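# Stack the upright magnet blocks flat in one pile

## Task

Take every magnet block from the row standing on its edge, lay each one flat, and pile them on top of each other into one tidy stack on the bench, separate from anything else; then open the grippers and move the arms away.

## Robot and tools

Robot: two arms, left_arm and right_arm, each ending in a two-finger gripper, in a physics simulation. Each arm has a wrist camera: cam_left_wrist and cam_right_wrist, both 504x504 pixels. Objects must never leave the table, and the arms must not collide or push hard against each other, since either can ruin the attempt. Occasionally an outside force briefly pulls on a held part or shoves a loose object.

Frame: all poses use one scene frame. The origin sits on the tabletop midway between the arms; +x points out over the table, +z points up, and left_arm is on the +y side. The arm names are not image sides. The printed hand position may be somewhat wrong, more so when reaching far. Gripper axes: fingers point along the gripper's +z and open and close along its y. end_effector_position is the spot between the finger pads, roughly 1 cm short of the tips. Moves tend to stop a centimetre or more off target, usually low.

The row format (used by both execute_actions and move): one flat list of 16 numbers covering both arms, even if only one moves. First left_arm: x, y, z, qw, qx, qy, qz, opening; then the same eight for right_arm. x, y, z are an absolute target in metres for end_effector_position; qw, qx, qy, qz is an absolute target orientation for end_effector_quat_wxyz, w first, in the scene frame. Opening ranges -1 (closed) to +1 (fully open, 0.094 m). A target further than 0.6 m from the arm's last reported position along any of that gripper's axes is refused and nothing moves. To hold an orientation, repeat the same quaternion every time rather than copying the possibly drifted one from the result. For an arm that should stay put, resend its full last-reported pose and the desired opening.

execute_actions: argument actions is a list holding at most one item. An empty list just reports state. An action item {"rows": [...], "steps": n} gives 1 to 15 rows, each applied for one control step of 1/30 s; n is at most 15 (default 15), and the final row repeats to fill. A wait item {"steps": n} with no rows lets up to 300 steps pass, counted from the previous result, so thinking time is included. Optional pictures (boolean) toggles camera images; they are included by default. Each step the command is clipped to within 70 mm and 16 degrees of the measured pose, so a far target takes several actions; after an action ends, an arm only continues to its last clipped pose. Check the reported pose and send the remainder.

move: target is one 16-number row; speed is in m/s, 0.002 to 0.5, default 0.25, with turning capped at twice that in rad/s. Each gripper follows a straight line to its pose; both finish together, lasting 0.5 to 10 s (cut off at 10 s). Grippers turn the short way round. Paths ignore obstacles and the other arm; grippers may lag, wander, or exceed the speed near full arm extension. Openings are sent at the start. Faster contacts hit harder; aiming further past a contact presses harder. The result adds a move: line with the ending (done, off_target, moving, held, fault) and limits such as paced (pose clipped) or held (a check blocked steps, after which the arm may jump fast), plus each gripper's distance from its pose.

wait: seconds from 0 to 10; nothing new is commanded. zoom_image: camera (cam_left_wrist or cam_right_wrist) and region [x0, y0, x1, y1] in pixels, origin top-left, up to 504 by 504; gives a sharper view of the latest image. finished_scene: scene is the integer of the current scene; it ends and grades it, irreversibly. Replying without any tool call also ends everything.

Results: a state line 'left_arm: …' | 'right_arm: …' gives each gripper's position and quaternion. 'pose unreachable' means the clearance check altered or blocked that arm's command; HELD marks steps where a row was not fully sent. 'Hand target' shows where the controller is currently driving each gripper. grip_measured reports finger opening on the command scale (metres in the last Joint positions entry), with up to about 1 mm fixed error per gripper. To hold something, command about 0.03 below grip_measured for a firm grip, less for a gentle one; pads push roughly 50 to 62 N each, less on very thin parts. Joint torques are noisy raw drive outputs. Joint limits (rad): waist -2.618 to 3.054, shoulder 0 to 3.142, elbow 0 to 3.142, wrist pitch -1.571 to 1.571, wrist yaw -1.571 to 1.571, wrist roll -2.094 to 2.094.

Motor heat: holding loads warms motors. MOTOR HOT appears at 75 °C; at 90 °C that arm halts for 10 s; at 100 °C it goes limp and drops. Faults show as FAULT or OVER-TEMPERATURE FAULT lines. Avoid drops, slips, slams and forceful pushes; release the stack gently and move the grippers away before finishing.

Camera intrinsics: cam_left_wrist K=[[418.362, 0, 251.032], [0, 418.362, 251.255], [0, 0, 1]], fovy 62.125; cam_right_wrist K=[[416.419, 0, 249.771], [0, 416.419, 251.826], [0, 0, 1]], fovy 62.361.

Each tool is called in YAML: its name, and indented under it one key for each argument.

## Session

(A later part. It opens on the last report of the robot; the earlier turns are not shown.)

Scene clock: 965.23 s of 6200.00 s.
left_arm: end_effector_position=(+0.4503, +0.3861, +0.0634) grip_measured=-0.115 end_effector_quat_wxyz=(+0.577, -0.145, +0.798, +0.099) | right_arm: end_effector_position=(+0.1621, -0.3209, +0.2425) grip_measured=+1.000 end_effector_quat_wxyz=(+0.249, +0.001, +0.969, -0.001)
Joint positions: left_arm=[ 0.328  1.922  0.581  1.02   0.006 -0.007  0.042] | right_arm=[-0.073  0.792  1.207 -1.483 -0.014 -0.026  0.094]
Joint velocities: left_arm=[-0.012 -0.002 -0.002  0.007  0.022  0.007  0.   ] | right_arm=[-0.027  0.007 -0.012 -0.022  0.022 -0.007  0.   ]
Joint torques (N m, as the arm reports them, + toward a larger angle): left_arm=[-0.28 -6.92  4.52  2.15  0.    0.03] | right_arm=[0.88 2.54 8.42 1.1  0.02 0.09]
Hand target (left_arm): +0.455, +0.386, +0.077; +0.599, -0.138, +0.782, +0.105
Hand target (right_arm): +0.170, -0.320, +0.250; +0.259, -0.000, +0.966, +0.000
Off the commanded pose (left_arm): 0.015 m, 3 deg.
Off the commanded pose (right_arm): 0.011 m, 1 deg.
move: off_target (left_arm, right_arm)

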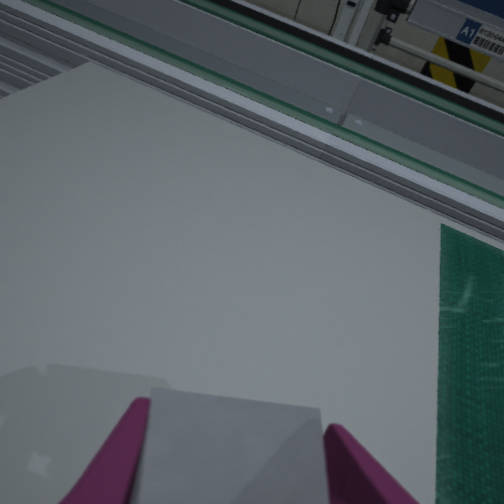

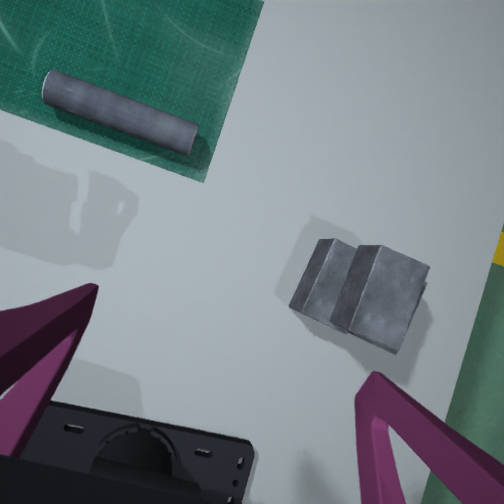

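execute_actions:
  actions:
    - {"rows":[[0.4535,0.3925,0.077,0.5995,-0.1378,0.7813,0.1057,-0.145,0.17,-0.32,0.25,0.259,0,0.966,0,1]],"steps":15}
  pictures: false

Scene clock: 971.83 s of 6200.00 s.
left_arm: end_effector_position=(+0.4499, +0.3875, +0.0638) grip_measured=-0.115 end_effector_quat_wxyz=(+0.577, -0.143, +0.798, +0.100) | right_arm: end_effector_position=(+0.1621, -0.3209, +0.2425) grip_measured=+1.000 end_effector_quat_wxyz=(+0.249, +0.001, +0.969, -0.001)
Joint positions: left_arm=[ 0.334  1.922  0.581  1.022  0.015 -0.002  0.042] | right_arm=[-0.073  0.792  1.207 -1.483 -0.014 -0.026  0.094]
Joint velocities: left_arm=[-0.007 -0.012  0.017 -0.051 -0.007 -0.007  0.   ] | right_arm=[-0.017  0.002 -0.012 -0.051 -0.095 -0.037  0.   ]
Joint torques (N m, as the arm reports them, + toward a larger angle): left_arm=[ 0.89 -6.59  4.83  2.13  0.09  0.04] | right_arm=[0.76 2.61 8.41 1.09 0.04 0.08]
Hand target (left_arm): +0.453, +0.392, +0.077; +0.599, -0.138, +0.782, +0.105
Hand target (right_arm): +0.170, -0.320, +0.250; +0.259, -0.000, +0.966, +0.000
Off the commanded pose (left_arm): 0.015 m, 3 deg.
Off the commanded pose (right_arm): 0.011 m, 1 deg.
Steps of this call (steps 1 to 90: nothing new was sent; then 3.10 s passed at rest; steps 91 to 105: all 15 steps of this action). Readings (end_effector_position):
91: left_arm (+0.4504, +0.3863, +0.0638) | right_arm (+0.1621, -0.3209, +0.2425)
92: left_arm (+0.4503, +0.3864, +0.0638) | right_arm (+0.1621, -0.3209, +0.2425)
94: left_arm (+0.4499, +0.3874, +0.0638) | right_arm (+0.1621, -0.3209, +0.2425)
98: left_arm (+0.4498, +0.3878, +0.0638) | right_arm (+0.1621, -0.3209, +0.2425)
105: the state above

move:
  target: [0.4540,0.3925,0.065,0.5995,-0.1378,0.7813,0.1057,-0.145,0.17,-0.32,0.25,0.259,0,0.966,0,1]
  speed: 0.015

Scene clock: 978.00 s of 6200.00 s.
left_arm: end_effector_position=(+0.4506, +0.3877, +0.0504) grip_measured=-0.115 end_effector_quat_wxyz=(+0.576, -0.143, +0.799, +0.099) | right_arm: end_effector_position=(+0.1621, -0.3209, +0.2425) grip_measured=+1.000 end_effector_quat_wxyz=(+0.249, +0.001, +0.969, -0.001)
Joint positions: left_arm=[ 0.334  1.982  0.581  1.079  0.015 -0.002  0.042] | right_arm=[-0.073  0.792  1.207 -1.483 -0.014 -0.026  0.094]
Joint velocities: left_arm=[-0.012 -0.002  0.002  0.007 -0.037 -0.022 -0.001] | right_arm=[ 0.002  0.007 -0.012 -0.007  0.022  0.007  0.   ]
Joint torques (N m, as the arm reports them, + toward a larger angle): left_arm=[ 0.88 -7.03  4.29  2.13  0.08  0.04] | right_arm=[0.84 2.43 8.41 1.09 0.02 0.09]
Hand target (left_arm): +0.454, +0.392, +0.065; +0.599, -0.138, +0.782, +0.105
Hand target (right_arm): +0.170, -0.320, +0.250; +0.259, -0.000, +0.966, +0.000
Off the commanded pose (left_arm): 0.016 m, 3 deg.
Off the commanded pose (right_arm): 0.011 m, 1 deg.
After step 90, 1.03 s passed at rest.
move: off_target (left_arm, right_arm)

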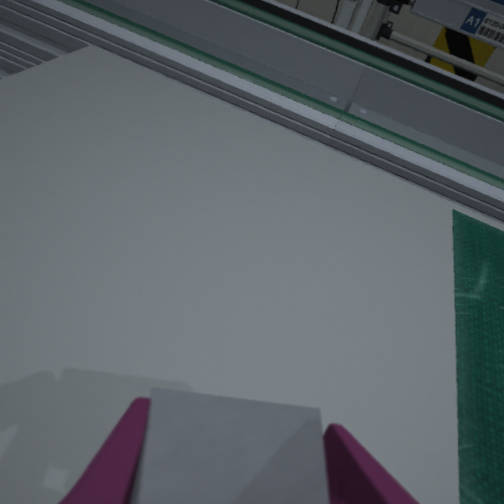

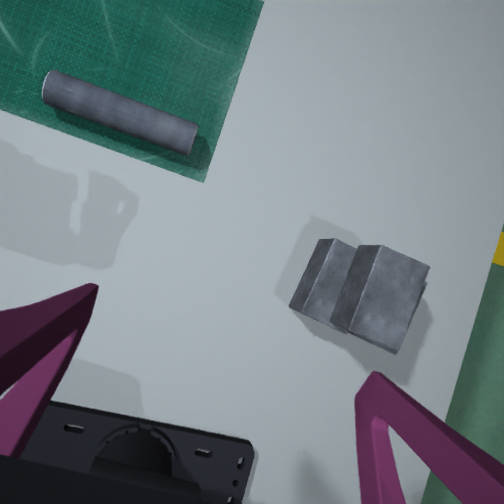

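execute_actions:
  actions:
    - {"rows":[[0.454,0.3925,0.064,0.5995,-0.1378,0.7813,0.1057,-0.145,0.17,-0.32,0.25,0.259,0,0.966,0,1],[0.454,0.3925,0.063,0.5995,-0.1378,0.7813,0.1057,-0.145,0.17,-0.32,0.25,0.259,0,0.966,0,1],[0.454,0.3925,0.062,0.5995,-0.1378,0.7813,0.1057,-0.145,0.17,-0.32,0.25,0.259,0,0.966,0,1],[0.454,0.3925,0.061,0.5995,-0.1378,0.7813,0.1057,-0.145,0.17,-0.32,0.25,0.259,0,0.966,0,1],[0.454,0.3925,0.060,0.5995,-0.1378,0.7813,0.1057,-0.145,0.17,-0.32,0.25,0.259,0,0.966,0,1]],"steps":15}
  pictures: false

Scene clock: 985.27 s of 6200.00 s.
left_arm: end_effector_position=(+0.4514, +0.3880, +0.0478) grip_measured=-0.115 end_effector_quat_wxyz=(+0.579, -0.142, +0.796, +0.100) | right_arm: end_effector_position=(+0.1621, -0.3209, +0.2425) grip_measured=+1.000 end_effector_quat_wxyz=(+0.249, +0.001, +0.969, -0.001)
Joint positions: left_arm=[ 0.334  2.005  0.581  1.11   0.015 -0.001  0.042] | right_arm=[-0.073  0.792  1.207 -1.483 -0.014 -0.026  0.094]
Joint velocities: left_arm=[ 0.007  0.017 -0.007 -0.022 -0.007 -0.022 -0.   ] | right_arm=[ 0.017 -0.007  0.007 -0.022  0.066  0.037  0.   ]
Joint torques (N m, as the arm reports them, + toward a larger angle): left_arm=[ 0.91 -7.01  4.09  2.1   0.09  0.03] | right_arm=[0.86 2.54 8.44 1.07 0.03 0.08]
Hand target (left_arm): +0.454, +0.393, +0.060; +0.599, -0.138, +0.782, +0.105
Hand target (right_arm): +0.170, -0.320, +0.250; +0.259, -0.000, +0.966, +0.000
Off the commanded pose (left_arm): 0.013 m, 3 deg.
Off the commanded pose (right_arm): 0.011 m, 1 deg.
Steps of this call (steps 1 to 90: nothing new was sent; then 3.77 s passed at rest; steps 91 to 105: all 15 steps of this action). Readings (end_effector_position):
91: left_arm (+0.4508, +0.3878, +0.0512) | right_arm (+0.1621, -0.3209, +0.2425)
92: left_arm (+0.4509, +0.3878, +0.0511) | right_arm (+0.1621, -0.3209, +0.2425)
94: left_arm (+0.4511, +0.3879, +0.0505) | right_arm (+0.1621, -0.3209, +0.2425)
98: left_arm (+0.4512, +0.3879, +0.0477) | right_arm (+0.1621, -0.3209, +0.2425)
105: the state above

execute_actions:
  actions:
    - {"rows":[[0.454,0.3925,0.059,0.5995,-0.1378,0.7813,0.1057,-0.145,0.17,-0.32,0.25,0.259,0,0.966,0,1],[0.454,0.3925,0.058,0.5995,-0.1378,0.7813,0.1057,-0.145,0.17,-0.32,0.25,0.259,0,0.966,0,1],[0.454,0.3925,0.057,0.5995,-0.1378,0.7813,0.1057,-0.145,0.17,-0.32,0.25,0.259,0,0.966,0,1],[0.454,0.3925,0.056,0.5995,-0.1378,0.7813,0.1057,-0.145,0.17,-0.32,0.25,0.259,0,0.966,0,1]],"steps":15}
  pictures: false

Scene clock: 993.13 s of 6200.00 s.
left_arm: end_effector_position=(+0.4524, +0.3884, +0.0476) grip_measured=-0.115 end_effector_quat_wxyz=(+0.585, -0.141, +0.792, +0.101) | right_arm: end_effector_position=(+0.1621, -0.3209, +0.2425) grip_measured=+1.000 end_effector_quat_wxyz=(+0.249, +0.001, +0.969, -0.001)
Joint positions: left_arm=[0.334 2.022 0.581 1.14  0.015 0.    0.042] | right_arm=[-0.073  0.792  1.207 -1.483 -0.014 -0.026  0.094]
Joint velocities: left_arm=[-0.002 -0.002 -0.002  0.022  0.007 -0.007 -0.   ] | right_arm=[-0.017  0.002 -0.012  0.066  0.007 -0.037  0.   ]
Joint torques (N m, as the arm reports them, + toward a larger angle): left_arm=[ 0.87 -6.81  4.03  2.    0.1   0.03] | right_arm=[0.83 2.61 8.39 1.1  0.04 0.09]
Hand target (left_arm): +0.454, +0.393, +0.056; +0.599, -0.138, +0.782, +0.105
Hand target (right_arm): +0.170, -0.320, +0.250; +0.259, -0.000, +0.966, +0.000
Off the commanded pose (left_arm): 0.010 m, 2 deg.
Off the commanded pose (right_arm): 0.011 m, 1 deg.
Steps of this call (steps 1 to 90: nothing new was sent; then 4.37 s passed at rest; steps 91 to 105: all 15 steps of this action). Readings (end_effector_position):
91: left_arm (+0.4514, +0.3880, +0.0477) | right_arm (+0.1621, -0.3209, +0.2425)
92: left_arm (+0.4514, +0.3880, +0.0476) | right_arm (+0.1621, -0.3209, +0.2425)
94: left_arm (+0.4517, +0.3881, +0.0473) | right_arm (+0.1621, -0.3209, +0.2425)
98: left_arm (+0.4523, +0.3883, +0.0475) | right_arm (+0.1621, -0.3209, +0.2425)
105: the state above

execute_actions:
  actions:
    - {"rows":[[0.454,0.3925,0.058,0.5995,-0.1378,0.7813,0.1057,-0.11,0.17,-0.32,0.25,0.259,0,0.966,0,1],[0.454,0.3925,0.058,0.5995,-0.1378,0.7813,0.1057,-0.10,0.17,-0.32,0.25,0.259,0,0.966,0,1],[0.454,0.3925,0.058,0.5995,-0.1378,0.7813,0.1057,-0.08,0.17,-0.32,0.25,0.259,0,0.966,0,1],[0.454,0.3925,0.058,0.5995,-0.1378,0.7813,0.1057,-0.05,0.17,-0.32,0.25,0.259,0,0.966,0,1],[0.454,0.3925,0.058,0.5995,-0.1378,0.7813,0.1057,0.0,0.17,-0.32,0.25,0.259,0,0.966,0,1],[0.454,0.3925,0.058,0.5995,-0.1378,0.7813,0.1057,0.05,0.17,-0.32,0.25,0.259,0,0.966,0,1],[0.454,0.3925,0.058,0.5995,-0.1378,0.7813,0.1057,0.1,0.17,-0.32,0.25,0.259,0,0.966,0,1],[0.454,0.3925,0.058,0.5995,-0.1378,0.7813,0.1057,0.2,0.17,-0.32,0.25,0.259,0,0.966,0,1],[0.454,0.3925,0.058,0.5995,-0.1378,0.7813,0.1057,0.35,0.17,-0.32,0.25,0.259,0,0.966,0,1]],"steps":15}
  pictures: false

move:
  target: [0.405,0.375,0.115,0.5507,-0.1440,0.8164,0.0971,0.4,0.17,-0.32,0.25,0.259,0,0.966,0,1]
  speed: 0.12

Scene clock: 1001.23 s of 6200.00 s.
left_arm: end_effector_position=(+0.4524, +0.3884, +0.0476) grip_measured=+0.347 end_effector_quat_wxyz=(+0.585, -0.141, +0.792, +0.101) | right_arm: end_effector_position=(+0.1621, -0.3209, +0.2425) grip_measured=+1.000 end_effector_quat_wxyz=(+0.249, +0.001, +0.969, -0.001)
Joint positions: left_arm=[0.334 2.022 0.581 1.141 0.015 0.    0.063] | right_arm=[-0.073  0.792  1.207 -1.483 -0.014 -0.026  0.094]
Joint velocities: left_arm=[ 0.002 -0.007  0.002 -0.037  0.022 -0.066  0.   ] | right_arm=[-0.002 -0.002 -0.017  0.007  0.037  0.066  0.   ]
Joint torques (N m, as the arm reports them, + toward a larger angle): left_arm=[ 0.92 -7.65  4.14  1.93  0.05  0.01] | right_arm=[0.92 2.55 8.44 1.09 0.04 0.09]
Hand target (left_arm): +0.454, +0.393, +0.058; +0.599, -0.138, +0.781, +0.106
Hand target (right_arm): +0.170, -0.320, +0.250; +0.259, -0.000, +0.966, +0.000
Off the commanded pose (left_arm): 0.011 m, 2 deg.
Off the commanded pose (right_arm): 0.011 m, 1 deg.
Steps of this call (steps 1 to 90: nothing new was sent; then 4.60 s passed at rest; steps 91 to 105: all 15 steps of this action). Readings (end_effector_position):
91: left_arm (+0.4524, +0.3884, +0.0475) | right_arm (+0.1621, -0.3209, +0.2425)
92: left_arm (+0.4524, +0.3884, +0.0475) | right_arm (+0.1621, -0.3209, +0.2425)
94: left_arm (+0.4524, +0.3884, +0.0475) | right_arm (+0.1621, -0.3209, +0.2425)
98: left_arm (+0.4524, +0.3884, +0.0476) | right_arm (+0.1621, -0.3209, +0.2425)
105: the state above

Scene clock: 1002.90 s of 6200.00 s.
left_arm: end_effector_position=(+0.4043, +0.3698, +0.1044) grip_measured=+0.398 end_effector_quat_wxyz=(+0.538, -0.145, +0.825, +0.093) | right_arm: end_effector_position=(+0.1621, -0.3209, +0.2425) grip_measured=+1.000 end_effector_quat_wxyz=(+0.249, +0.001, +0.969, -0.001)
Joint positions: left_arm=[0.334 1.516 0.496 0.605 0.017 0.004 0.066] | right_arm=[-0.073  0.792  1.207 -1.483 -0.014 -0.026  0.094]
Joint velocities: left_arm=[ 0.002  0.007 -0.002  0.051 -0.022  0.022  0.001] | right_arm=[ 0.012  0.002  0.017 -0.037  0.051 -0.037  0.   ]
Joint torques (N m, as the arm reports them, + toward a larger angle): left_arm=[ 1.34 -6.36  6.55  1.62  0.08  0.05] | right_arm=[0.82 2.62 8.4  1.09 0.03 0.11]
Hand target (left_arm): +0.405, +0.375, +0.117; +0.551, -0.144, +0.816, +0.098
Hand target (right_arm): +0.170, -0.320, +0.250; +0.259, -0.000, +0.966, +0.000
Off the commanded pose (left_arm): 0.012 m, 2 deg.
Off the commanded pose (right_arm): 0.011 m, 1 deg.
move: off_target (left_arm, right_arm)

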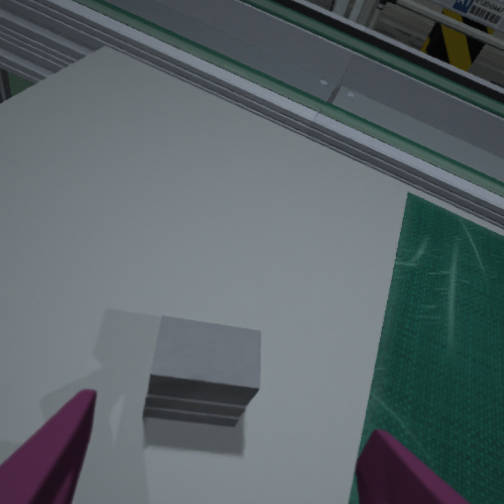

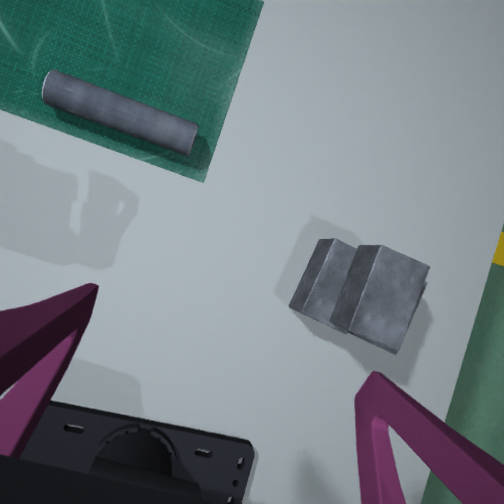

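zoom_image:
  camera: "cam_left_wrist"
  region: [120, 305, 290, 445]

Region (120, 305, 290, 445) of cam_left_wrist's 504x504 image, scaled by 2.965, with more detail than that image has; it fills the top 415 rows of this view, and the rest is white.

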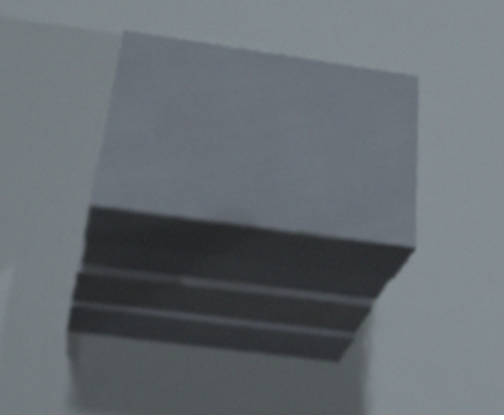

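move:
  target: [0.212,0.412,0.095,-0.1509,-0.2598,0.9529,-0.0411,0.5,0.17,-0.32,0.25,0.259,0,0.966,0,1]
  speed: 0.3

move:
  target: [0.2088,0.4108,0.05,-0.1509,-0.2598,0.9529,-0.0411,0.5,0.17,-0.32,0.25,0.259,0,0.966,0,1]
  speed: 0.08

Scene clock: 1015.07 s of 6200.00 s.
left_arm: end_effector_position=(+0.2089, +0.4040, +0.0910) grip_measured=+0.497 end_effector_quat_wxyz=(-0.158, -0.255, +0.953, -0.041) | right_arm: end_effector_position=(+0.1621, -0.3209, +0.2425) grip_measured=+1.000 end_effector_quat_wxyz=(+0.249, +0.001, +0.969, -0.001)
Joint positions: left_arm=[ 0.679  1.847  1.422 -1.468 -0.062  0.174  0.07 ] | right_arm=[-0.073  0.792  1.207 -1.483 -0.014 -0.026  0.094]
Joint velocities: left_arm=[-0.022 -0.002  0.012 -0.081 -0.037 -0.037 -0.001] | right_arm=[-0.002  0.002 -0.017 -0.007  0.037  0.007  0.   ]
Joint torques (N m, as the arm reports them, + toward a larger angle): left_arm=[ 0.93 -7.13  8.03 -0.43 -0.15  0.01] | right_arm=[0.88 2.55 8.3  1.09 0.01 0.1 ]
Hand target (left_arm): +0.209, +0.411, +0.098; -0.153, -0.257, +0.954, -0.033
Hand target (right_arm): +0.170, -0.320, +0.250; +0.259, -0.000, +0.966, +0.000
Off the commanded pose (left_arm): 0.009 m, 1 deg.
Off the commanded pose (right_arm): 0.011 m, 1 deg.
After step 90, 6.07 s passed at rest.
move: off_target (right_arm)

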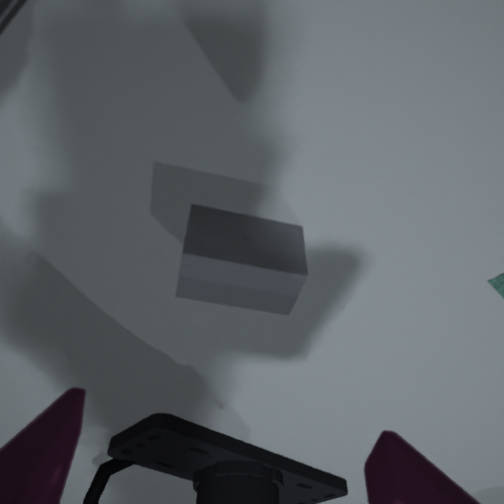

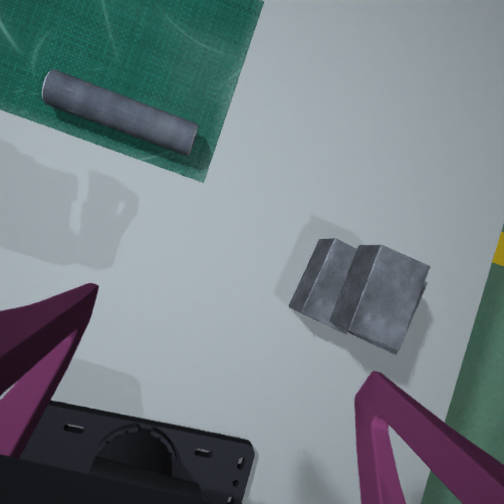

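Scene clock: 1016.10 s of 6200.00 s.
left_arm: end_effector_position=(+0.2082, +0.4069, +0.0515) grip_measured=+0.497 end_effector_quat_wxyz=(-0.158, -0.257, +0.953, -0.043) | right_arm: end_effector_position=(+0.1621, -0.3209, +0.2425) grip_measured=+1.000 end_effector_quat_wxyz=(+0.249, +0.001, +0.969, -0.001)
Joint positions: left_arm=[ 0.689  1.892  1.319 -1.321 -0.062  0.182  0.07 ] | right_arm=[-0.073  0.792  1.207 -1.483 -0.014 -0.026  0.094]
Joint velocities: left_arm=[-0.002  0.012 -0.002  0.022 -0.051  0.066 -0.001] | right_arm=[-0.007  0.012 -0.012 -0.022  0.007 -0.007  0.   ]
Joint torques (N m, as the arm reports them, + toward a larger angle): left_arm=[ 0.87 -7.17  4.92 -0.12 -0.01  0.03] | right_arm=[0.82 2.57 8.39 1.09 0.01 0.09]
Hand target (left_arm): +0.209, +0.411, +0.050; -0.151, -0.260, +0.953, -0.041
Hand target (right_arm): +0.170, -0.320, +0.250; +0.259, -0.000, +0.966, +0.000
Off the commanded pose (left_arm): 0.004 m, 1 deg.
Off the commanded pose (right_arm): 0.011 m, 1 deg.
move: off_target (right_arm)

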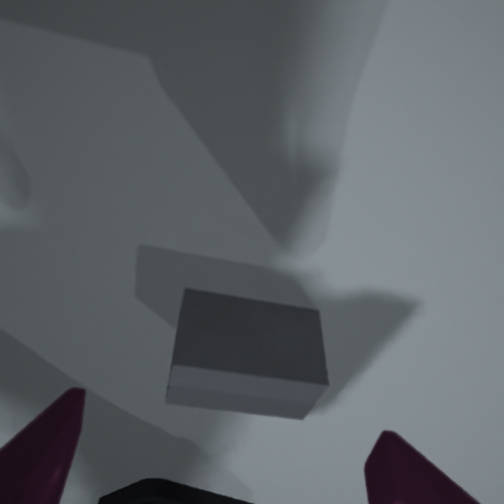

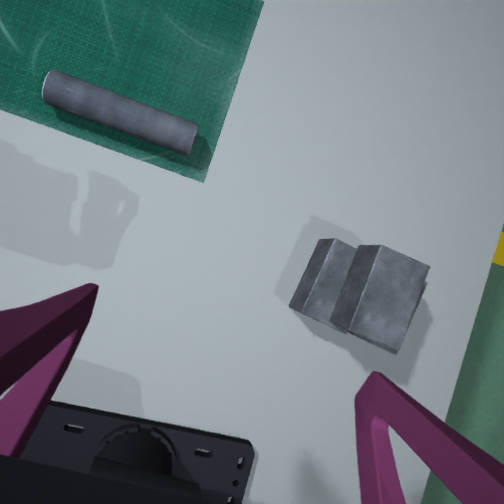

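move:
  target: [0.2075,0.4093,0.016,-0.1509,-0.2598,0.9529,-0.0411,0.5,0.17,-0.32,0.25,0.259,0,0.966,0,1]
  speed: 0.04

Scene clock: 1019.63 s of 6200.00 s.
left_arm: end_effector_position=(+0.2072, +0.4060, +0.0181) grip_measured=+0.497 end_effector_quat_wxyz=(-0.157, -0.257, +0.953, -0.042) | right_arm: end_effector_position=(+0.1621, -0.3209, +0.2425) grip_measured=+1.000 end_effector_quat_wxyz=(+0.249, +0.001, +0.969, -0.001)
Joint positions: left_arm=[ 0.689  1.934  1.234 -1.192 -0.062  0.182  0.07 ] | right_arm=[-0.073  0.792  1.207 -1.483 -0.014 -0.026  0.094]
Joint velocities: left_arm=[ 0.002 -0.007 -0.017  0.051  0.051  0.095 -0.001] | right_arm=[-0.007 -0.002 -0.002  0.022 -0.051 -0.037  0.   ]
Joint torques (N m, as the arm reports them, + toward a larger angle): left_arm=[ 0.86 -7.2   4.39 -0.15 -0.01  0.02] | right_arm=[0.83 2.48 8.43 1.09 0.03 0.1 ]
Hand target (left_arm): +0.207, +0.409, +0.016; -0.151, -0.260, +0.953, -0.041
Hand target (right_arm): +0.170, -0.320, +0.250; +0.259, -0.000, +0.966, +0.000
Off the commanded pose (left_arm): 0.004 m, 1 deg.
Off the commanded pose (right_arm): 0.011 m, 1 deg.
move: off_target (right_arm)

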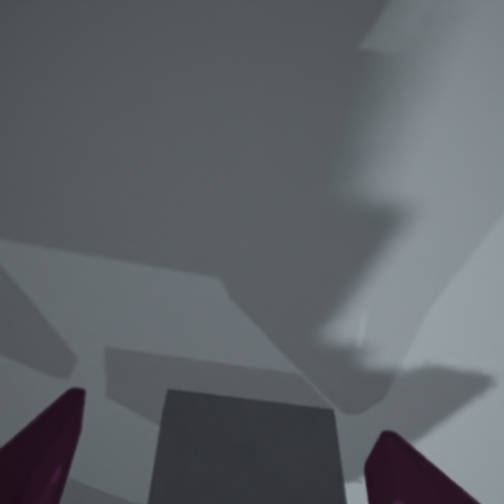

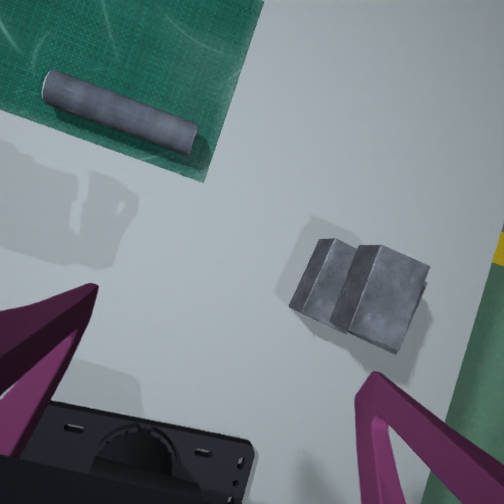

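execute_actions:
  actions:
    - {"rows":[[0.2075,0.4093,0.016,-0.1509,-0.2598,0.9529,-0.0411,0.35,0.17,-0.32,0.25,0.259,0,0.966,0,1],[0.2075,0.4093,0.016,-0.1509,-0.2598,0.9529,-0.0411,0.25,0.17,-0.32,0.25,0.259,0,0.966,0,1],[0.2075,0.4093,0.016,-0.1509,-0.2598,0.9529,-0.0411,0.15,0.17,-0.32,0.25,0.259,0,0.966,0,1],[0.2075,0.4093,0.016,-0.1509,-0.2598,0.9529,-0.0411,0.08,0.17,-0.32,0.25,0.259,0,0.966,0,1],[0.2075,0.4093,0.016,-0.1509,-0.2598,0.9529,-0.0411,0.02,0.17,-0.32,0.25,0.259,0,0.966,0,1],[0.2075,0.4093,0.016,-0.1509,-0.2598,0.9529,-0.0411,-0.03,0.17,-0.32,0.25,0.259,0,0.966,0,1],[0.2075,0.4093,0.016,-0.1509,-0.2598,0.9529,-0.0411,-0.06,0.17,-0.32,0.25,0.259,0,0.966,0,1],[0.2075,0.4093,0.016,-0.1509,-0.2598,0.9529,-0.0411,-0.08,0.17,-0.32,0.25,0.259,0,0.966,0,1],[0.2075,0.4093,0.016,-0.1509,-0.2598,0.9529,-0.0411,-0.10,0.17,-0.32,0.25,0.259,0,0.966,0,1],[0.2075,0.4093,0.016,-0.1509,-0.2598,0.9529,-0.0411,-0.12,0.17,-0.32,0.25,0.259,0,0.966,0,1],[0.2075,0.4093,0.016,-0.1509,-0.2598,0.9529,-0.0411,-0.135,0.17,-0.32,0.25,0.259,0,0.966,0,1],[0.2075,0.4093,0.016,-0.1509,-0.2598,0.9529,-0.0411,-0.145,0.17,-0.32,0.25,0.259,0,0.966,0,1]],"steps":15}
  pictures: false

move:
  target: [0.214,0.413,0.09,-0.1509,-0.2598,0.9529,-0.0411,-0.145,0.17,-0.32,0.25,0.259,0,0.966,0,1]
  speed: 0.1

Scene clock: 1029.03 s of 6200.00 s.
left_arm: end_effector_position=(+0.2076, +0.4060, +0.0180) grip_measured=-0.116 end_effector_quat_wxyz=(-0.156, -0.257, +0.953, -0.042) | right_arm: end_effector_position=(+0.1621, -0.3209, +0.2425) grip_measured=+1.000 end_effector_quat_wxyz=(+0.249, +0.001, +0.969, -0.001)
Joint positions: left_arm=[ 0.689  1.934  1.234 -1.19  -0.06   0.182  0.042] | right_arm=[-0.073  0.792  1.207 -1.483 -0.014 -0.026  0.094]
Joint velocities: left_arm=[-0.022 -0.007  0.007 -0.022 -0.007  0.037 -0.001] | right_arm=[ 0.002  0.012 -0.002 -0.081 -0.11  -0.022  0.   ]
Joint torques (N m, as the arm reports them, + toward a larger angle): left_arm=[ 0.82 -7.3   4.55 -0.13 -0.02  0.  ] | right_arm=[0.85 2.51 8.39 1.09 0.03 0.1 ]
Hand target (left_arm): +0.207, +0.409, +0.016; -0.151, -0.260, +0.953, -0.041
Hand target (right_arm): +0.170, -0.320, +0.250; +0.259, -0.000, +0.966, +0.000
Off the commanded pose (left_arm): 0.004 m, 1 deg.
Off the commanded pose (right_arm): 0.011 m, 1 deg.
Steps of this call (steps 1 to 90: nothing new was sent; then 5.90 s passed at rest; steps 91 to 105: all 15 steps of this action). Readings (end_effector_position):
91: left_arm (+0.2075, +0.4062, +0.0180) | right_arm (+0.1621, -0.3209, +0.2425)
92: left_arm (+0.2075, +0.4062, +0.0180) | right_arm (+0.1621, -0.3209, +0.2425)
94: left_arm (+0.2075, +0.4062, +0.0180) | right_arm (+0.1621, -0.3209, +0.2425)
98: left_arm (+0.2076, +0.4061, +0.0180) | right_arm (+0.1621, -0.3209, +0.2425)
105: the state above

Scene clock: 1030.53 s of 6200.00 s.
left_arm: end_effector_position=(+0.2120, +0.4098, +0.0759) grip_measured=-0.116 end_effector_quat_wxyz=(-0.166, -0.256, +0.951, -0.047) | right_arm: end_effector_position=(+0.1621, -0.3209, +0.2425) grip_measured=+1.000 end_effector_quat_wxyz=(+0.249, +0.001, +0.969, -0.001)
Joint positions: left_arm=[ 0.689  1.9    1.425 -1.437 -0.06   0.182  0.042] | right_arm=[-0.073  0.792  1.207 -1.483 -0.014 -0.026  0.094]
Joint velocities: left_arm=[-0.012 -0.002  0.002 -0.066  0.081  0.007 -0.   ] | right_arm=[-0.022 -0.002  0.012 -0.051 -0.037  0.051  0.   ]
Joint torques (N m, as the arm reports them, + toward a larger angle): left_arm=[ 0.44 -9.75  7.64 -0.53 -0.01 -0.04] | right_arm=[0.84 2.57 8.41 1.08 0.04 0.07]
Hand target (left_arm): +0.214, +0.413, +0.090; -0.151, -0.260, +0.953, -0.041
Hand target (right_arm): +0.170, -0.320, +0.250; +0.259, -0.000, +0.966, +0.000
Off the commanded pose (left_arm): 0.015 m, 2 deg.
Off the commanded pose (right_arm): 0.011 m, 1 deg.
move: off_target (left_arm, right_arm)

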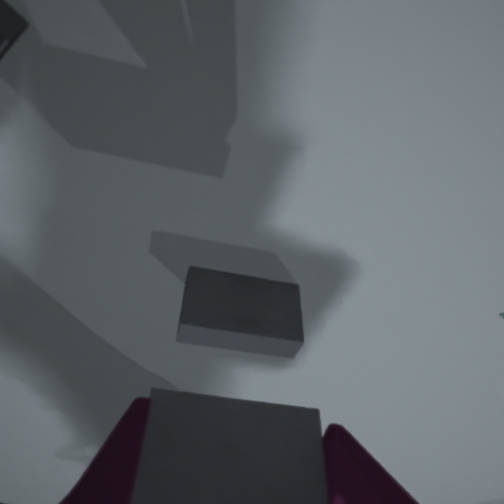

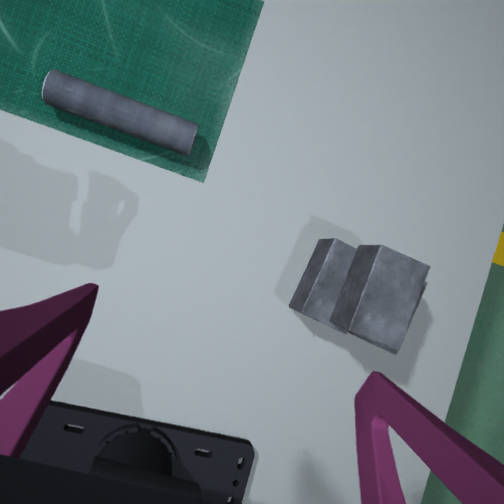

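move:
  target: [0.460,0.3878,0.14,0.5995,-0.1378,0.7813,0.1057,-0.145,0.17,-0.32,0.25,0.259,0,0.966,0,1]
  speed: 0.25

move:
  target: [0.4555,0.388,0.089,0.5995,-0.1378,0.7813,0.1057,-0.145,0.17,-0.32,0.25,0.259,0,0.966,0,1]
  speed: 0.05

Scene clock: 1039.83 s of 6200.00 s.
left_arm: end_effector_position=(+0.4561, +0.3902, +0.1200) grip_measured=-0.116 end_effector_quat_wxyz=(+0.576, -0.151, +0.797, +0.096) | right_arm: end_effector_position=(+0.1620, -0.3209, +0.2424) grip_measured=+1.000 end_effector_quat_wxyz=(+0.249, +0.001, +0.969, -0.001)
Joint positions: left_arm=[ 0.334  1.71   0.669  0.719  0.011 -0.018  0.042] | right_arm=[-0.073  0.792  1.207 -1.483 -0.014 -0.026  0.094]
Joint velocities: left_arm=[-0.017  0.017 -0.002  0.037 -0.051 -0.007 -0.001] | right_arm=[-0.012 -0.012 -0.007 -0.051 -0.081  0.007  0.   ]
Joint torques (N m, as the arm reports them, + toward a larger angle): left_arm=[-1.09 -6.37  6.36  2.17 -0.09 -0.03] | right_arm=[0.84 2.57 8.33 1.09 0.03 0.08]
Hand target (left_arm): +0.463, +0.389, +0.136; +0.601, -0.146, +0.779, +0.101
Hand target (right_arm): +0.170, -0.320, +0.250; +0.259, -0.000, +0.966, +0.000
Off the commanded pose (left_arm): 0.021 m, 4 deg.
Off the commanded pose (right_arm): 0.011 m, 1 deg.
After step 90, 2.23 s passed at rest.
move: off_target (left_arm, right_arm)

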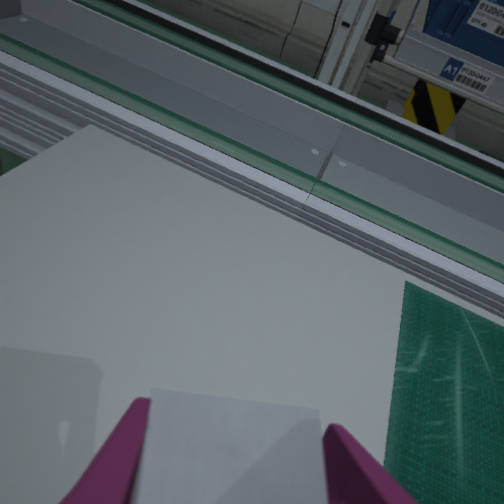

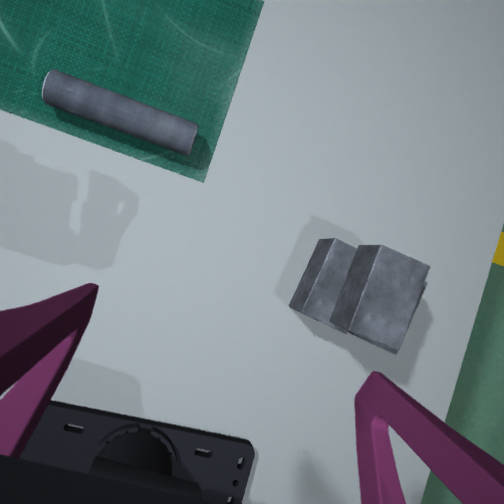

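Scene clock: 1041.13 s of 6200.00 s.
left_arm: end_effector_position=(+0.4505, +0.3881, +0.0742) grip_measured=-0.116 end_effector_quat_wxyz=(+0.577, -0.146, +0.798, +0.099) | right_arm: end_effector_position=(+0.1620, -0.3209, +0.2424) grip_measured=+1.000 end_effector_quat_wxyz=(+0.249, +0.001, +0.969, -0.001)
Joint positions: left_arm=[ 0.334  1.874  0.592  0.962  0.011 -0.006  0.042] | right_arm=[-0.073  0.792  1.207 -1.483 -0.014 -0.026  0.094]
Joint velocities: left_arm=[-0.012 -0.007 -0.007  0.022  0.007 -0.095 -0.001] | right_arm=[-0.002  0.007 -0.007 -0.051  0.066 -0.007  0.   ]
Joint torques (N m, as the arm reports them, + toward a larger angle): left_arm=[-0.46 -6.63  4.95  2.13  0.01  0.04] | right_arm=[0.75 2.55 8.34 1.07 0.05 0.09]
Hand target (left_arm): +0.455, +0.388, +0.088; +0.599, -0.138, +0.782, +0.105
Hand target (right_arm): +0.170, -0.320, +0.250; +0.259, -0.000, +0.966, +0.000
Off the commanded pose (left_arm): 0.016 m, 3 deg.
Off the commanded pose (right_arm): 0.011 m, 1 deg.
move: off_target (left_arm, right_arm)

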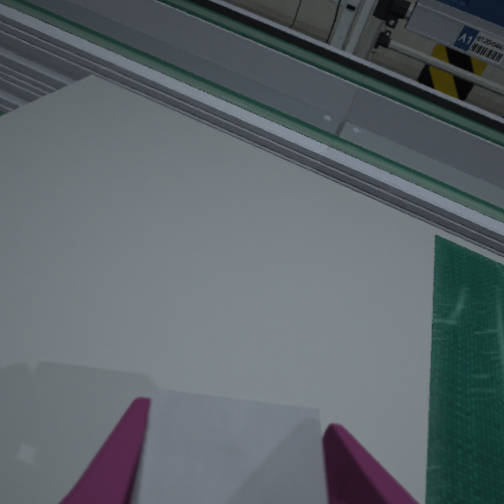

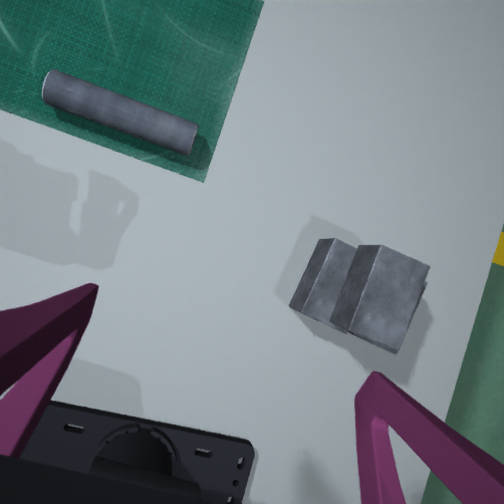

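move:
  target: [0.4555,0.388,0.076,0.5995,-0.1378,0.7813,0.1057,-0.145,0.17,-0.32,0.25,0.259,0,0.966,0,1]
  speed: 0.015

Scene clock: 1051.53 s of 6200.00 s.
left_arm: end_effector_position=(+0.4523, +0.3888, +0.0636) grip_measured=-0.116 end_effector_quat_wxyz=(+0.579, -0.145, +0.796, +0.100) | right_arm: end_effector_position=(+0.1620, -0.3209, +0.2424) grip_measured=+1.000 end_effector_quat_wxyz=(+0.249, +0.001, +0.969, -0.001)
Joint positions: left_arm=[ 0.334  1.931  0.592  1.024  0.011 -0.006  0.042] | right_arm=[-0.073  0.792  1.207 -1.483 -0.014 -0.026  0.094]
Joint velocities: left_arm=[ 0.007  0.012 -0.012 -0.022  0.051  0.051 -0.001] | right_arm=[-0.002  0.007  0.007 -0.051 -0.007 -0.051  0.   ]
Joint torques (N m, as the arm reports them, + toward a larger angle): left_arm=[-0.49 -6.92  3.96  2.14 -0.01  0.04] | right_arm=[0.84 2.53 8.42 1.07 0.04 0.09]
Hand target (left_arm): +0.455, +0.388, +0.076; +0.599, -0.138, +0.782, +0.105
Hand target (right_arm): +0.170, -0.320, +0.250; +0.259, -0.000, +0.966, +0.000
Off the commanded pose (left_arm): 0.013 m, 3 deg.
Off the commanded pose (right_arm): 0.011 m, 1 deg.
After step 90, 5.23 s passed at rest.
move: off_target (left_arm, right_arm)

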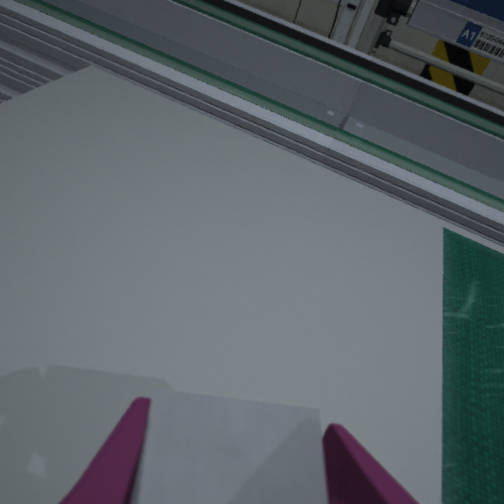

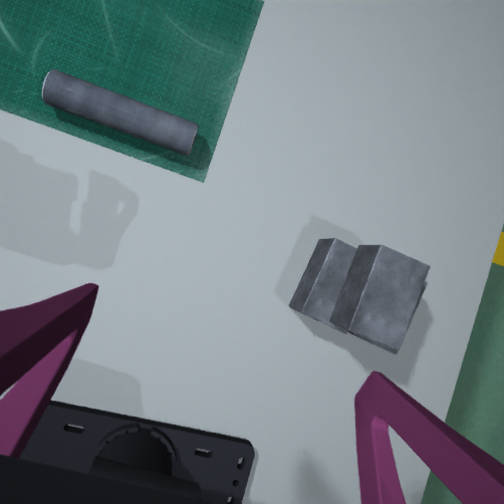

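execute_actions:
  actions:
    - {"rows":[[0.455,0.388,0.075,0.5995,-0.1378,0.7813,0.1057,-0.145,0.17,-0.32,0.25,0.259,0,0.966,0,1],[0.455,0.388,0.074,0.5995,-0.1378,0.7813,0.1057,-0.145,0.17,-0.32,0.25,0.259,0,0.966,0,1],[0.455,0.388,0.073,0.5995,-0.1378,0.7813,0.1057,-0.145,0.17,-0.32,0.25,0.259,0,0.966,0,1],[0.455,0.388,0.072,0.5995,-0.1378,0.7813,0.1057,-0.145,0.17,-0.32,0.25,0.259,0,0.966,0,1],[0.455,0.388,0.071,0.5995,-0.1378,0.7813,0.1057,-0.145,0.17,-0.32,0.25,0.259,0,0.966,0,1]],"steps":15}
  pictures: false

Scene clock: 1065.70 s of 6200.00 s.
left_arm: end_effector_position=(+0.4521, +0.3887, +0.0600) grip_measured=-0.116 end_effector_quat_wxyz=(+0.581, -0.145, +0.795, +0.100) | right_arm: end_effector_position=(+0.1620, -0.3209, +0.2424) grip_measured=+1.000 end_effector_quat_wxyz=(+0.249, +0.001, +0.969, -0.001)
Joint positions: left_arm=[ 0.334  1.952  0.587  1.055  0.011 -0.005  0.042] | right_arm=[-0.073  0.792  1.207 -1.483 -0.014 -0.026  0.094]
Joint velocities: left_arm=[ 0.012 -0.017  0.002 -0.007 -0.037 -0.095  0.   ] | right_arm=[-0.002 -0.017 -0.012 -0.007  0.022 -0.066  0.   ]
Joint torques (N m, as the arm reports them, + toward a larger angle): left_arm=[-0.36 -6.94  3.92  2.1  -0.01  0.06] | right_arm=[0.91 2.53 8.41 1.09 0.05 0.09]
Hand target (left_arm): +0.455, +0.388, +0.071; +0.599, -0.138, +0.782, +0.105
Hand target (right_arm): +0.170, -0.320, +0.250; +0.259, -0.000, +0.966, +0.000
Off the commanded pose (left_arm): 0.011 m, 3 deg.
Off the commanded pose (right_arm): 0.011 m, 1 deg.
Steps of this call (steps 1 to 90: nothing new was sent; then 10.67 s passed at rest; steps 91 to 105: all 15 steps of this action). Readings (end_effector_position):
91: left_arm (+0.4526, +0.3889, +0.0645) | right_arm (+0.1620, -0.3209, +0.2424)
92: left_arm (+0.4527, +0.3889, +0.0647) | right_arm (+0.1620, -0.3209, +0.2424)
94: left_arm (+0.4530, +0.3890, +0.0646) | right_arm (+0.1620, -0.3209, +0.2424)
98: left_arm (+0.4528, +0.3890, +0.0599) | right_arm (+0.1620, -0.3209, +0.2424)
105: the state above

execute_actions:
  actions:
    - {"rows":[[0.455,0.388,0.070,0.5995,-0.1378,0.7813,0.1057,-0.145,0.17,-0.32,0.25,0.259,0,0.966,0,1],[0.455,0.388,0.069,0.5995,-0.1378,0.7813,0.1057,-0.145,0.17,-0.32,0.25,0.259,0,0.966,0,1],[0.455,0.388,0.068,0.5995,-0.1378,0.7813,0.1057,-0.145,0.17,-0.32,0.25,0.259,0,0.966,0,1],[0.455,0.388,0.067,0.5995,-0.1378,0.7813,0.1057,-0.145,0.17,-0.32,0.25,0.259,0,0.966,0,1]],"steps":15}
  pictures: false

Scene clock: 1069.97 s of 6200.00 s.
left_arm: end_effector_position=(+0.4532, +0.3891, +0.0599) grip_measured=-0.116 end_effector_quat_wxyz=(+0.586, -0.144, +0.791, +0.102) | right_arm: end_effector_position=(+0.1620, -0.3209, +0.2424) grip_measured=+1.000 end_effector_quat_wxyz=(+0.249, +0.001, +0.969, -0.001)
Joint positions: left_arm=[ 0.334  1.969  0.587  1.085  0.011 -0.005  0.042] | right_arm=[-0.073  0.792  1.207 -1.483 -0.014 -0.026  0.094]
Joint velocities: left_arm=[-0.017  0.002 -0.002 -0.007 -0.022  0.007  0.   ] | right_arm=[-0.017  0.032 -0.002 -0.051  0.051  0.007  0.   ]
Joint torques (N m, as the arm reports them, + toward a larger angle): left_arm=[-0.38 -6.79  3.81  2.03  0.    0.01] | right_arm=[0.81 2.54 8.4  1.1  0.02 0.08]
Hand target (left_arm): +0.455, +0.388, +0.067; +0.599, -0.138, +0.782, +0.105
Hand target (right_arm): +0.170, -0.320, +0.250; +0.259, -0.000, +0.966, +0.000
Off the commanded pose (left_arm): 0.007 m, 2 deg.
Off the commanded pose (right_arm): 0.011 m, 1 deg.
Steps of this call (steps 1 to 90: nothing new was sent; then 0.77 s passed at rest; steps 91 to 105: all 15 steps of this action). Readings (end_effector_position):
91: left_arm (+0.4521, +0.3887, +0.0602) | right_arm (+0.1620, -0.3209, +0.2424)
92: left_arm (+0.4522, +0.3887, +0.0600) | right_arm (+0.1620, -0.3209, +0.2424)
94: left_arm (+0.4525, +0.3889, +0.0598) | right_arm (+0.1620, -0.3209, +0.2424)
98: left_arm (+0.4531, +0.3891, +0.0598) | right_arm (+0.1620, -0.3209, +0.2424)
105: the state above

execute_actions:
  actions:
    - {"rows":[[0.455,0.388,0.069,0.5995,-0.1378,0.7813,0.1057,-0.11,0.17,-0.32,0.25,0.259,0,0.966,0,1],[0.455,0.388,0.069,0.5995,-0.1378,0.7813,0.1057,-0.10,0.17,-0.32,0.25,0.259,0,0.966,0,1],[0.455,0.388,0.069,0.5995,-0.1378,0.7813,0.1057,-0.08,0.17,-0.32,0.25,0.259,0,0.966,0,1],[0.455,0.388,0.069,0.5995,-0.1378,0.7813,0.1057,-0.05,0.17,-0.32,0.25,0.259,0,0.966,0,1],[0.455,0.388,0.069,0.5995,-0.1378,0.7813,0.1057,0.0,0.17,-0.32,0.25,0.259,0,0.966,0,1],[0.455,0.388,0.069,0.5995,-0.1378,0.7813,0.1057,0.05,0.17,-0.32,0.25,0.259,0,0.966,0,1],[0.455,0.388,0.069,0.5995,-0.1378,0.7813,0.1057,0.1,0.17,-0.32,0.25,0.259,0,0.966,0,1],[0.455,0.388,0.069,0.5995,-0.1378,0.7813,0.1057,0.2,0.17,-0.32,0.25,0.259,0,0.966,0,1],[0.455,0.388,0.069,0.5995,-0.1378,0.7813,0.1057,0.35,0.17,-0.32,0.25,0.259,0,0.966,0,1]],"steps":15}
  pictures: false

move:
  target: [0.40,0.374,0.13,0.5507,-0.1440,0.8164,0.0971,0.4,0.17,-0.32,0.25,0.259,0,0.966,0,1]
  speed: 0.12

Scene clock: 1087.17 s of 6200.00 s.
left_arm: end_effector_position=(+0.4533, +0.3892, +0.0601) grip_measured=+0.347 end_effector_quat_wxyz=(+0.586, -0.143, +0.791, +0.102) | right_arm: end_effector_position=(+0.1620, -0.3209, +0.2424) grip_measured=+1.000 end_effector_quat_wxyz=(+0.249, +0.001, +0.969, -0.001)
Joint positions: left_arm=[ 0.334  1.969  0.587  1.086  0.011 -0.004  0.063] | right_arm=[-0.073  0.792  1.207 -1.483 -0.014 -0.026  0.094]
Joint velocities: left_arm=[ 0.017 -0.007 -0.002  0.022 -0.037 -0.022  0.   ] | right_arm=[-0.002 -0.002 -0.012 -0.007 -0.007  0.022  0.   ]
Joint torques (N m, as the arm reports them, + toward a larger angle): left_arm=[-0.42 -7.54  3.75  1.94 -0.01  0.02] | right_arm=[0.87 2.56 8.39 1.08 0.05 0.11]
Hand target (left_arm): +0.455, +0.388, +0.069; +0.599, -0.138, +0.781, +0.106
Hand target (right_arm): +0.170, -0.320, +0.250; +0.259, -0.000, +0.966, +0.000
Off the commanded pose (left_arm): 0.009 m, 2 deg.
Off the commanded pose (right_arm): 0.011 m, 1 deg.
Steps of this call (steps 1 to 90: nothing new was sent; then 13.70 s passed at rest; steps 91 to 105: all 15 steps of this action). Readings (end_effector_position):
91: left_arm (+0.4533, +0.3891, +0.0600) | right_arm (+0.1620, -0.3209, +0.2424)
92: left_arm (+0.4533, +0.3891, +0.0600) | right_arm (+0.1620, -0.3209, +0.2424)
94: left_arm (+0.4533, +0.3891, +0.0600) | right_arm (+0.1620, -0.3209, +0.2424)
98: left_arm (+0.4533, +0.3892, +0.0601) | right_arm (+0.1620, -0.3209, +0.2424)
105: the state above

Scene clock: 1088.87 s of 6200.00 s.
left_arm: end_effector_position=(+0.3982, +0.3700, +0.1181) grip_measured=+0.398 end_effector_quat_wxyz=(+0.537, -0.147, +0.826, +0.094) | right_arm: end_effector_position=(+0.1620, -0.3209, +0.2424) grip_measured=+1.000 end_effector_quat_wxyz=(+0.249, +0.001, +0.969, -0.001)
Joint positions: left_arm=[0.342 1.44  0.506 0.514 0.02  0.005 0.066] | right_arm=[-0.073  0.792  1.207 -1.483 -0.014 -0.026  0.094]
Joint velocities: left_arm=[-0.002 -0.042  0.002 -0.081  0.037 -0.007  0.   ] | right_arm=[ 0.012 -0.027 -0.012 -0.007 -0.037 -0.007  0.   ]
Joint torques (N m, as the arm reports them, + toward a larger angle): left_arm=[ 0.97 -5.97  7.19  1.63  0.1   0.04] | right_arm=[0.83 2.55 8.44 1.09 0.02 0.09]
Hand target (left_arm): +0.400, +0.374, +0.132; +0.550, -0.144, +0.816, +0.098
Hand target (right_arm): +0.170, -0.320, +0.250; +0.259, -0.000, +0.966, +0.000
Off the commanded pose (left_arm): 0.013 m, 2 deg.
Off the commanded pose (right_arm): 0.011 m, 1 deg.
move: off_target (left_arm, right_arm)

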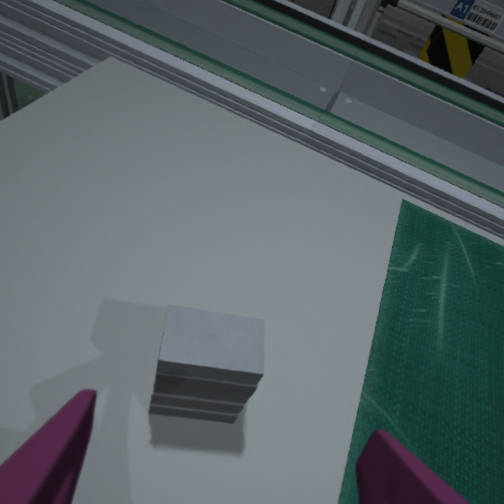

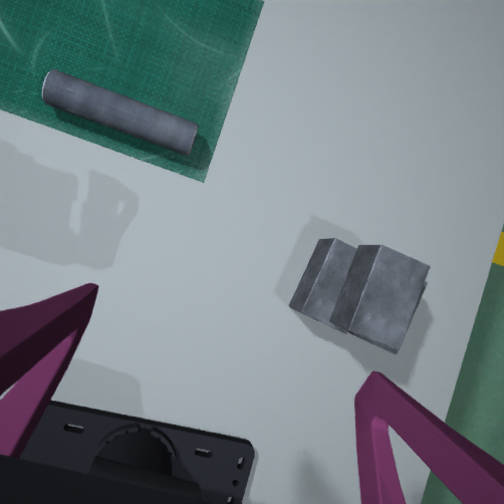

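zoom_image:
  camera: "cam_left_wrist"
  region: [125, 295, 295, 435]

move:
  target: [0.202,0.406,0.095,-0.1509,-0.2598,0.9529,-0.0411,0.5,0.17,-0.32,0.25,0.259,0,0.966,0,1]
  speed: 0.3

move:
  target: [0.1990,0.4050,0.05,-0.1509,-0.2598,0.9529,-0.0411,0.5,0.17,-0.32,0.25,0.259,0,0.966,0,1]
  speed: 0.08

Region (125, 295, 295, 435) of cam_left_wrist's 504x504 image, scaled by 2.965, with more detail than that image has; it fills the top 415 rows of this view, and the rest is white.

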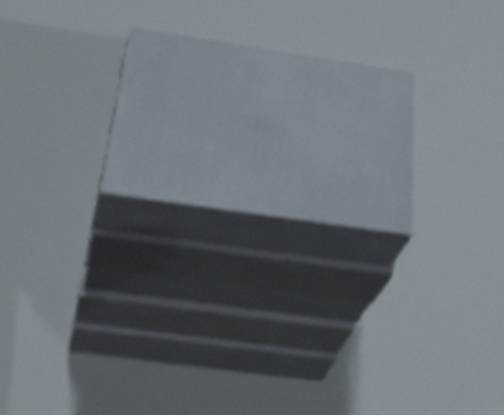

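Scene clock: 1095.20 s of 6200.00 s.
left_arm: end_effector_position=(+0.1989, +0.3980, +0.0909) grip_measured=+0.497 end_effector_quat_wxyz=(-0.158, -0.255, +0.953, -0.041) | right_arm: end_effector_position=(+0.1620, -0.3209, +0.2424) grip_measured=+1.000 end_effector_quat_wxyz=(+0.249, +0.001, +0.969, -0.001)
Joint positions: left_arm=[ 0.685  1.804  1.367 -1.455 -0.064  0.18   0.07 ] | right_arm=[-0.073  0.792  1.207 -1.483 -0.014 -0.026  0.094]
Joint velocities: left_arm=[-0.002  0.017 -0.002 -0.037  0.051 -0.007 -0.001] | right_arm=[ 0.007 -0.007  0.002 -0.11  -0.095 -0.007  0.   ]
Joint torques (N m, as the arm reports them, + toward a larger angle): left_arm=[ 0.97 -6.71  7.98 -0.39 -0.11  0.01] | right_arm=[0.81 2.59 8.48 1.1  0.02 0.1 ]
Hand target (left_arm): +0.199, +0.405, +0.098; -0.153, -0.257, +0.954, -0.033
Hand target (right_arm): +0.170, -0.320, +0.250; +0.259, -0.000, +0.966, +0.000
Off the commanded pose (left_arm): 0.010 m, 1 deg.
Off the commanded pose (right_arm): 0.011 m, 1 deg.
After step 90, 0.27 s passed at rest.
move: off_target (right_arm)

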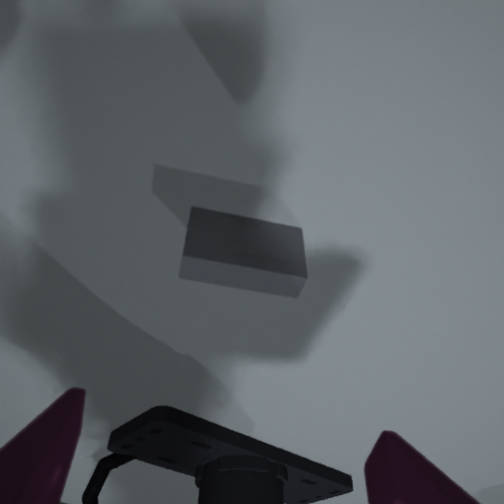

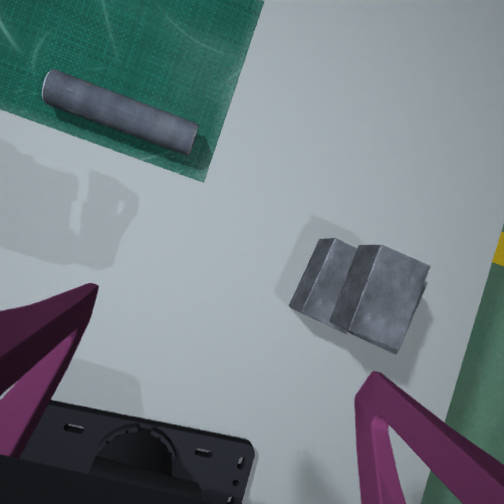

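Scene clock: 1096.23 s of 6200.00 s.
left_arm: end_effector_position=(+0.1985, +0.4011, +0.0517) grip_measured=+0.497 end_effector_quat_wxyz=(-0.158, -0.257, +0.953, -0.043) | right_arm: end_effector_position=(+0.1620, -0.3209, +0.2424) grip_measured=+1.000 end_effector_quat_wxyz=(+0.249, +0.001, +0.969, -0.001)
Joint positions: left_arm=[ 0.696  1.852  1.266 -1.308 -0.064  0.188  0.07 ] | right_arm=[-0.073  0.792  1.207 -1.483 -0.014 -0.026  0.094]
Joint velocities: left_arm=[ 0.002 -0.027  0.007  0.007  0.007  0.051 -0.001] | right_arm=[-0.002  0.012  0.002 -0.007 -0.007 -0.037  0.   ]
Joint torques (N m, as the arm reports them, + toward a larger angle): left_arm=[ 0.9  -6.87  4.92 -0.16 -0.02  0.03] | right_arm=[0.79 2.55 8.34 1.09 0.02 0.09]
Hand target (left_arm): +0.199, +0.405, +0.050; -0.151, -0.260, +0.953, -0.041
Hand target (right_arm): +0.170, -0.320, +0.250; +0.259, -0.000, +0.966, +0.000
Off the commanded pose (left_arm): 0.004 m, 1 deg.
Off the commanded pose (right_arm): 0.011 m, 1 deg.
move: off_target (right_arm)

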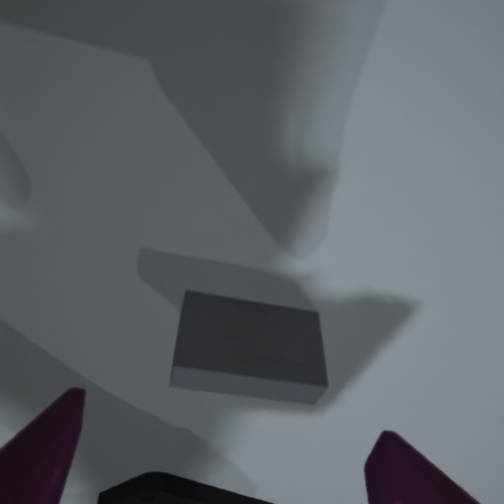

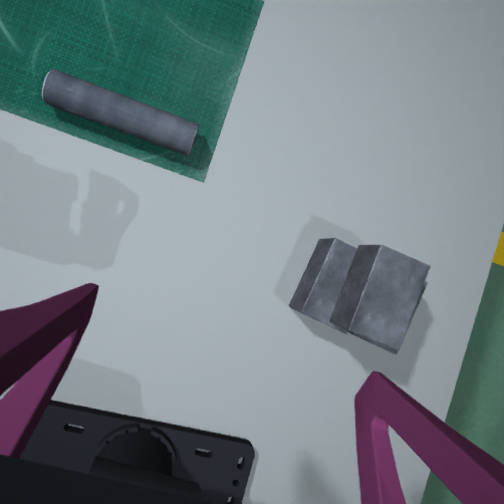

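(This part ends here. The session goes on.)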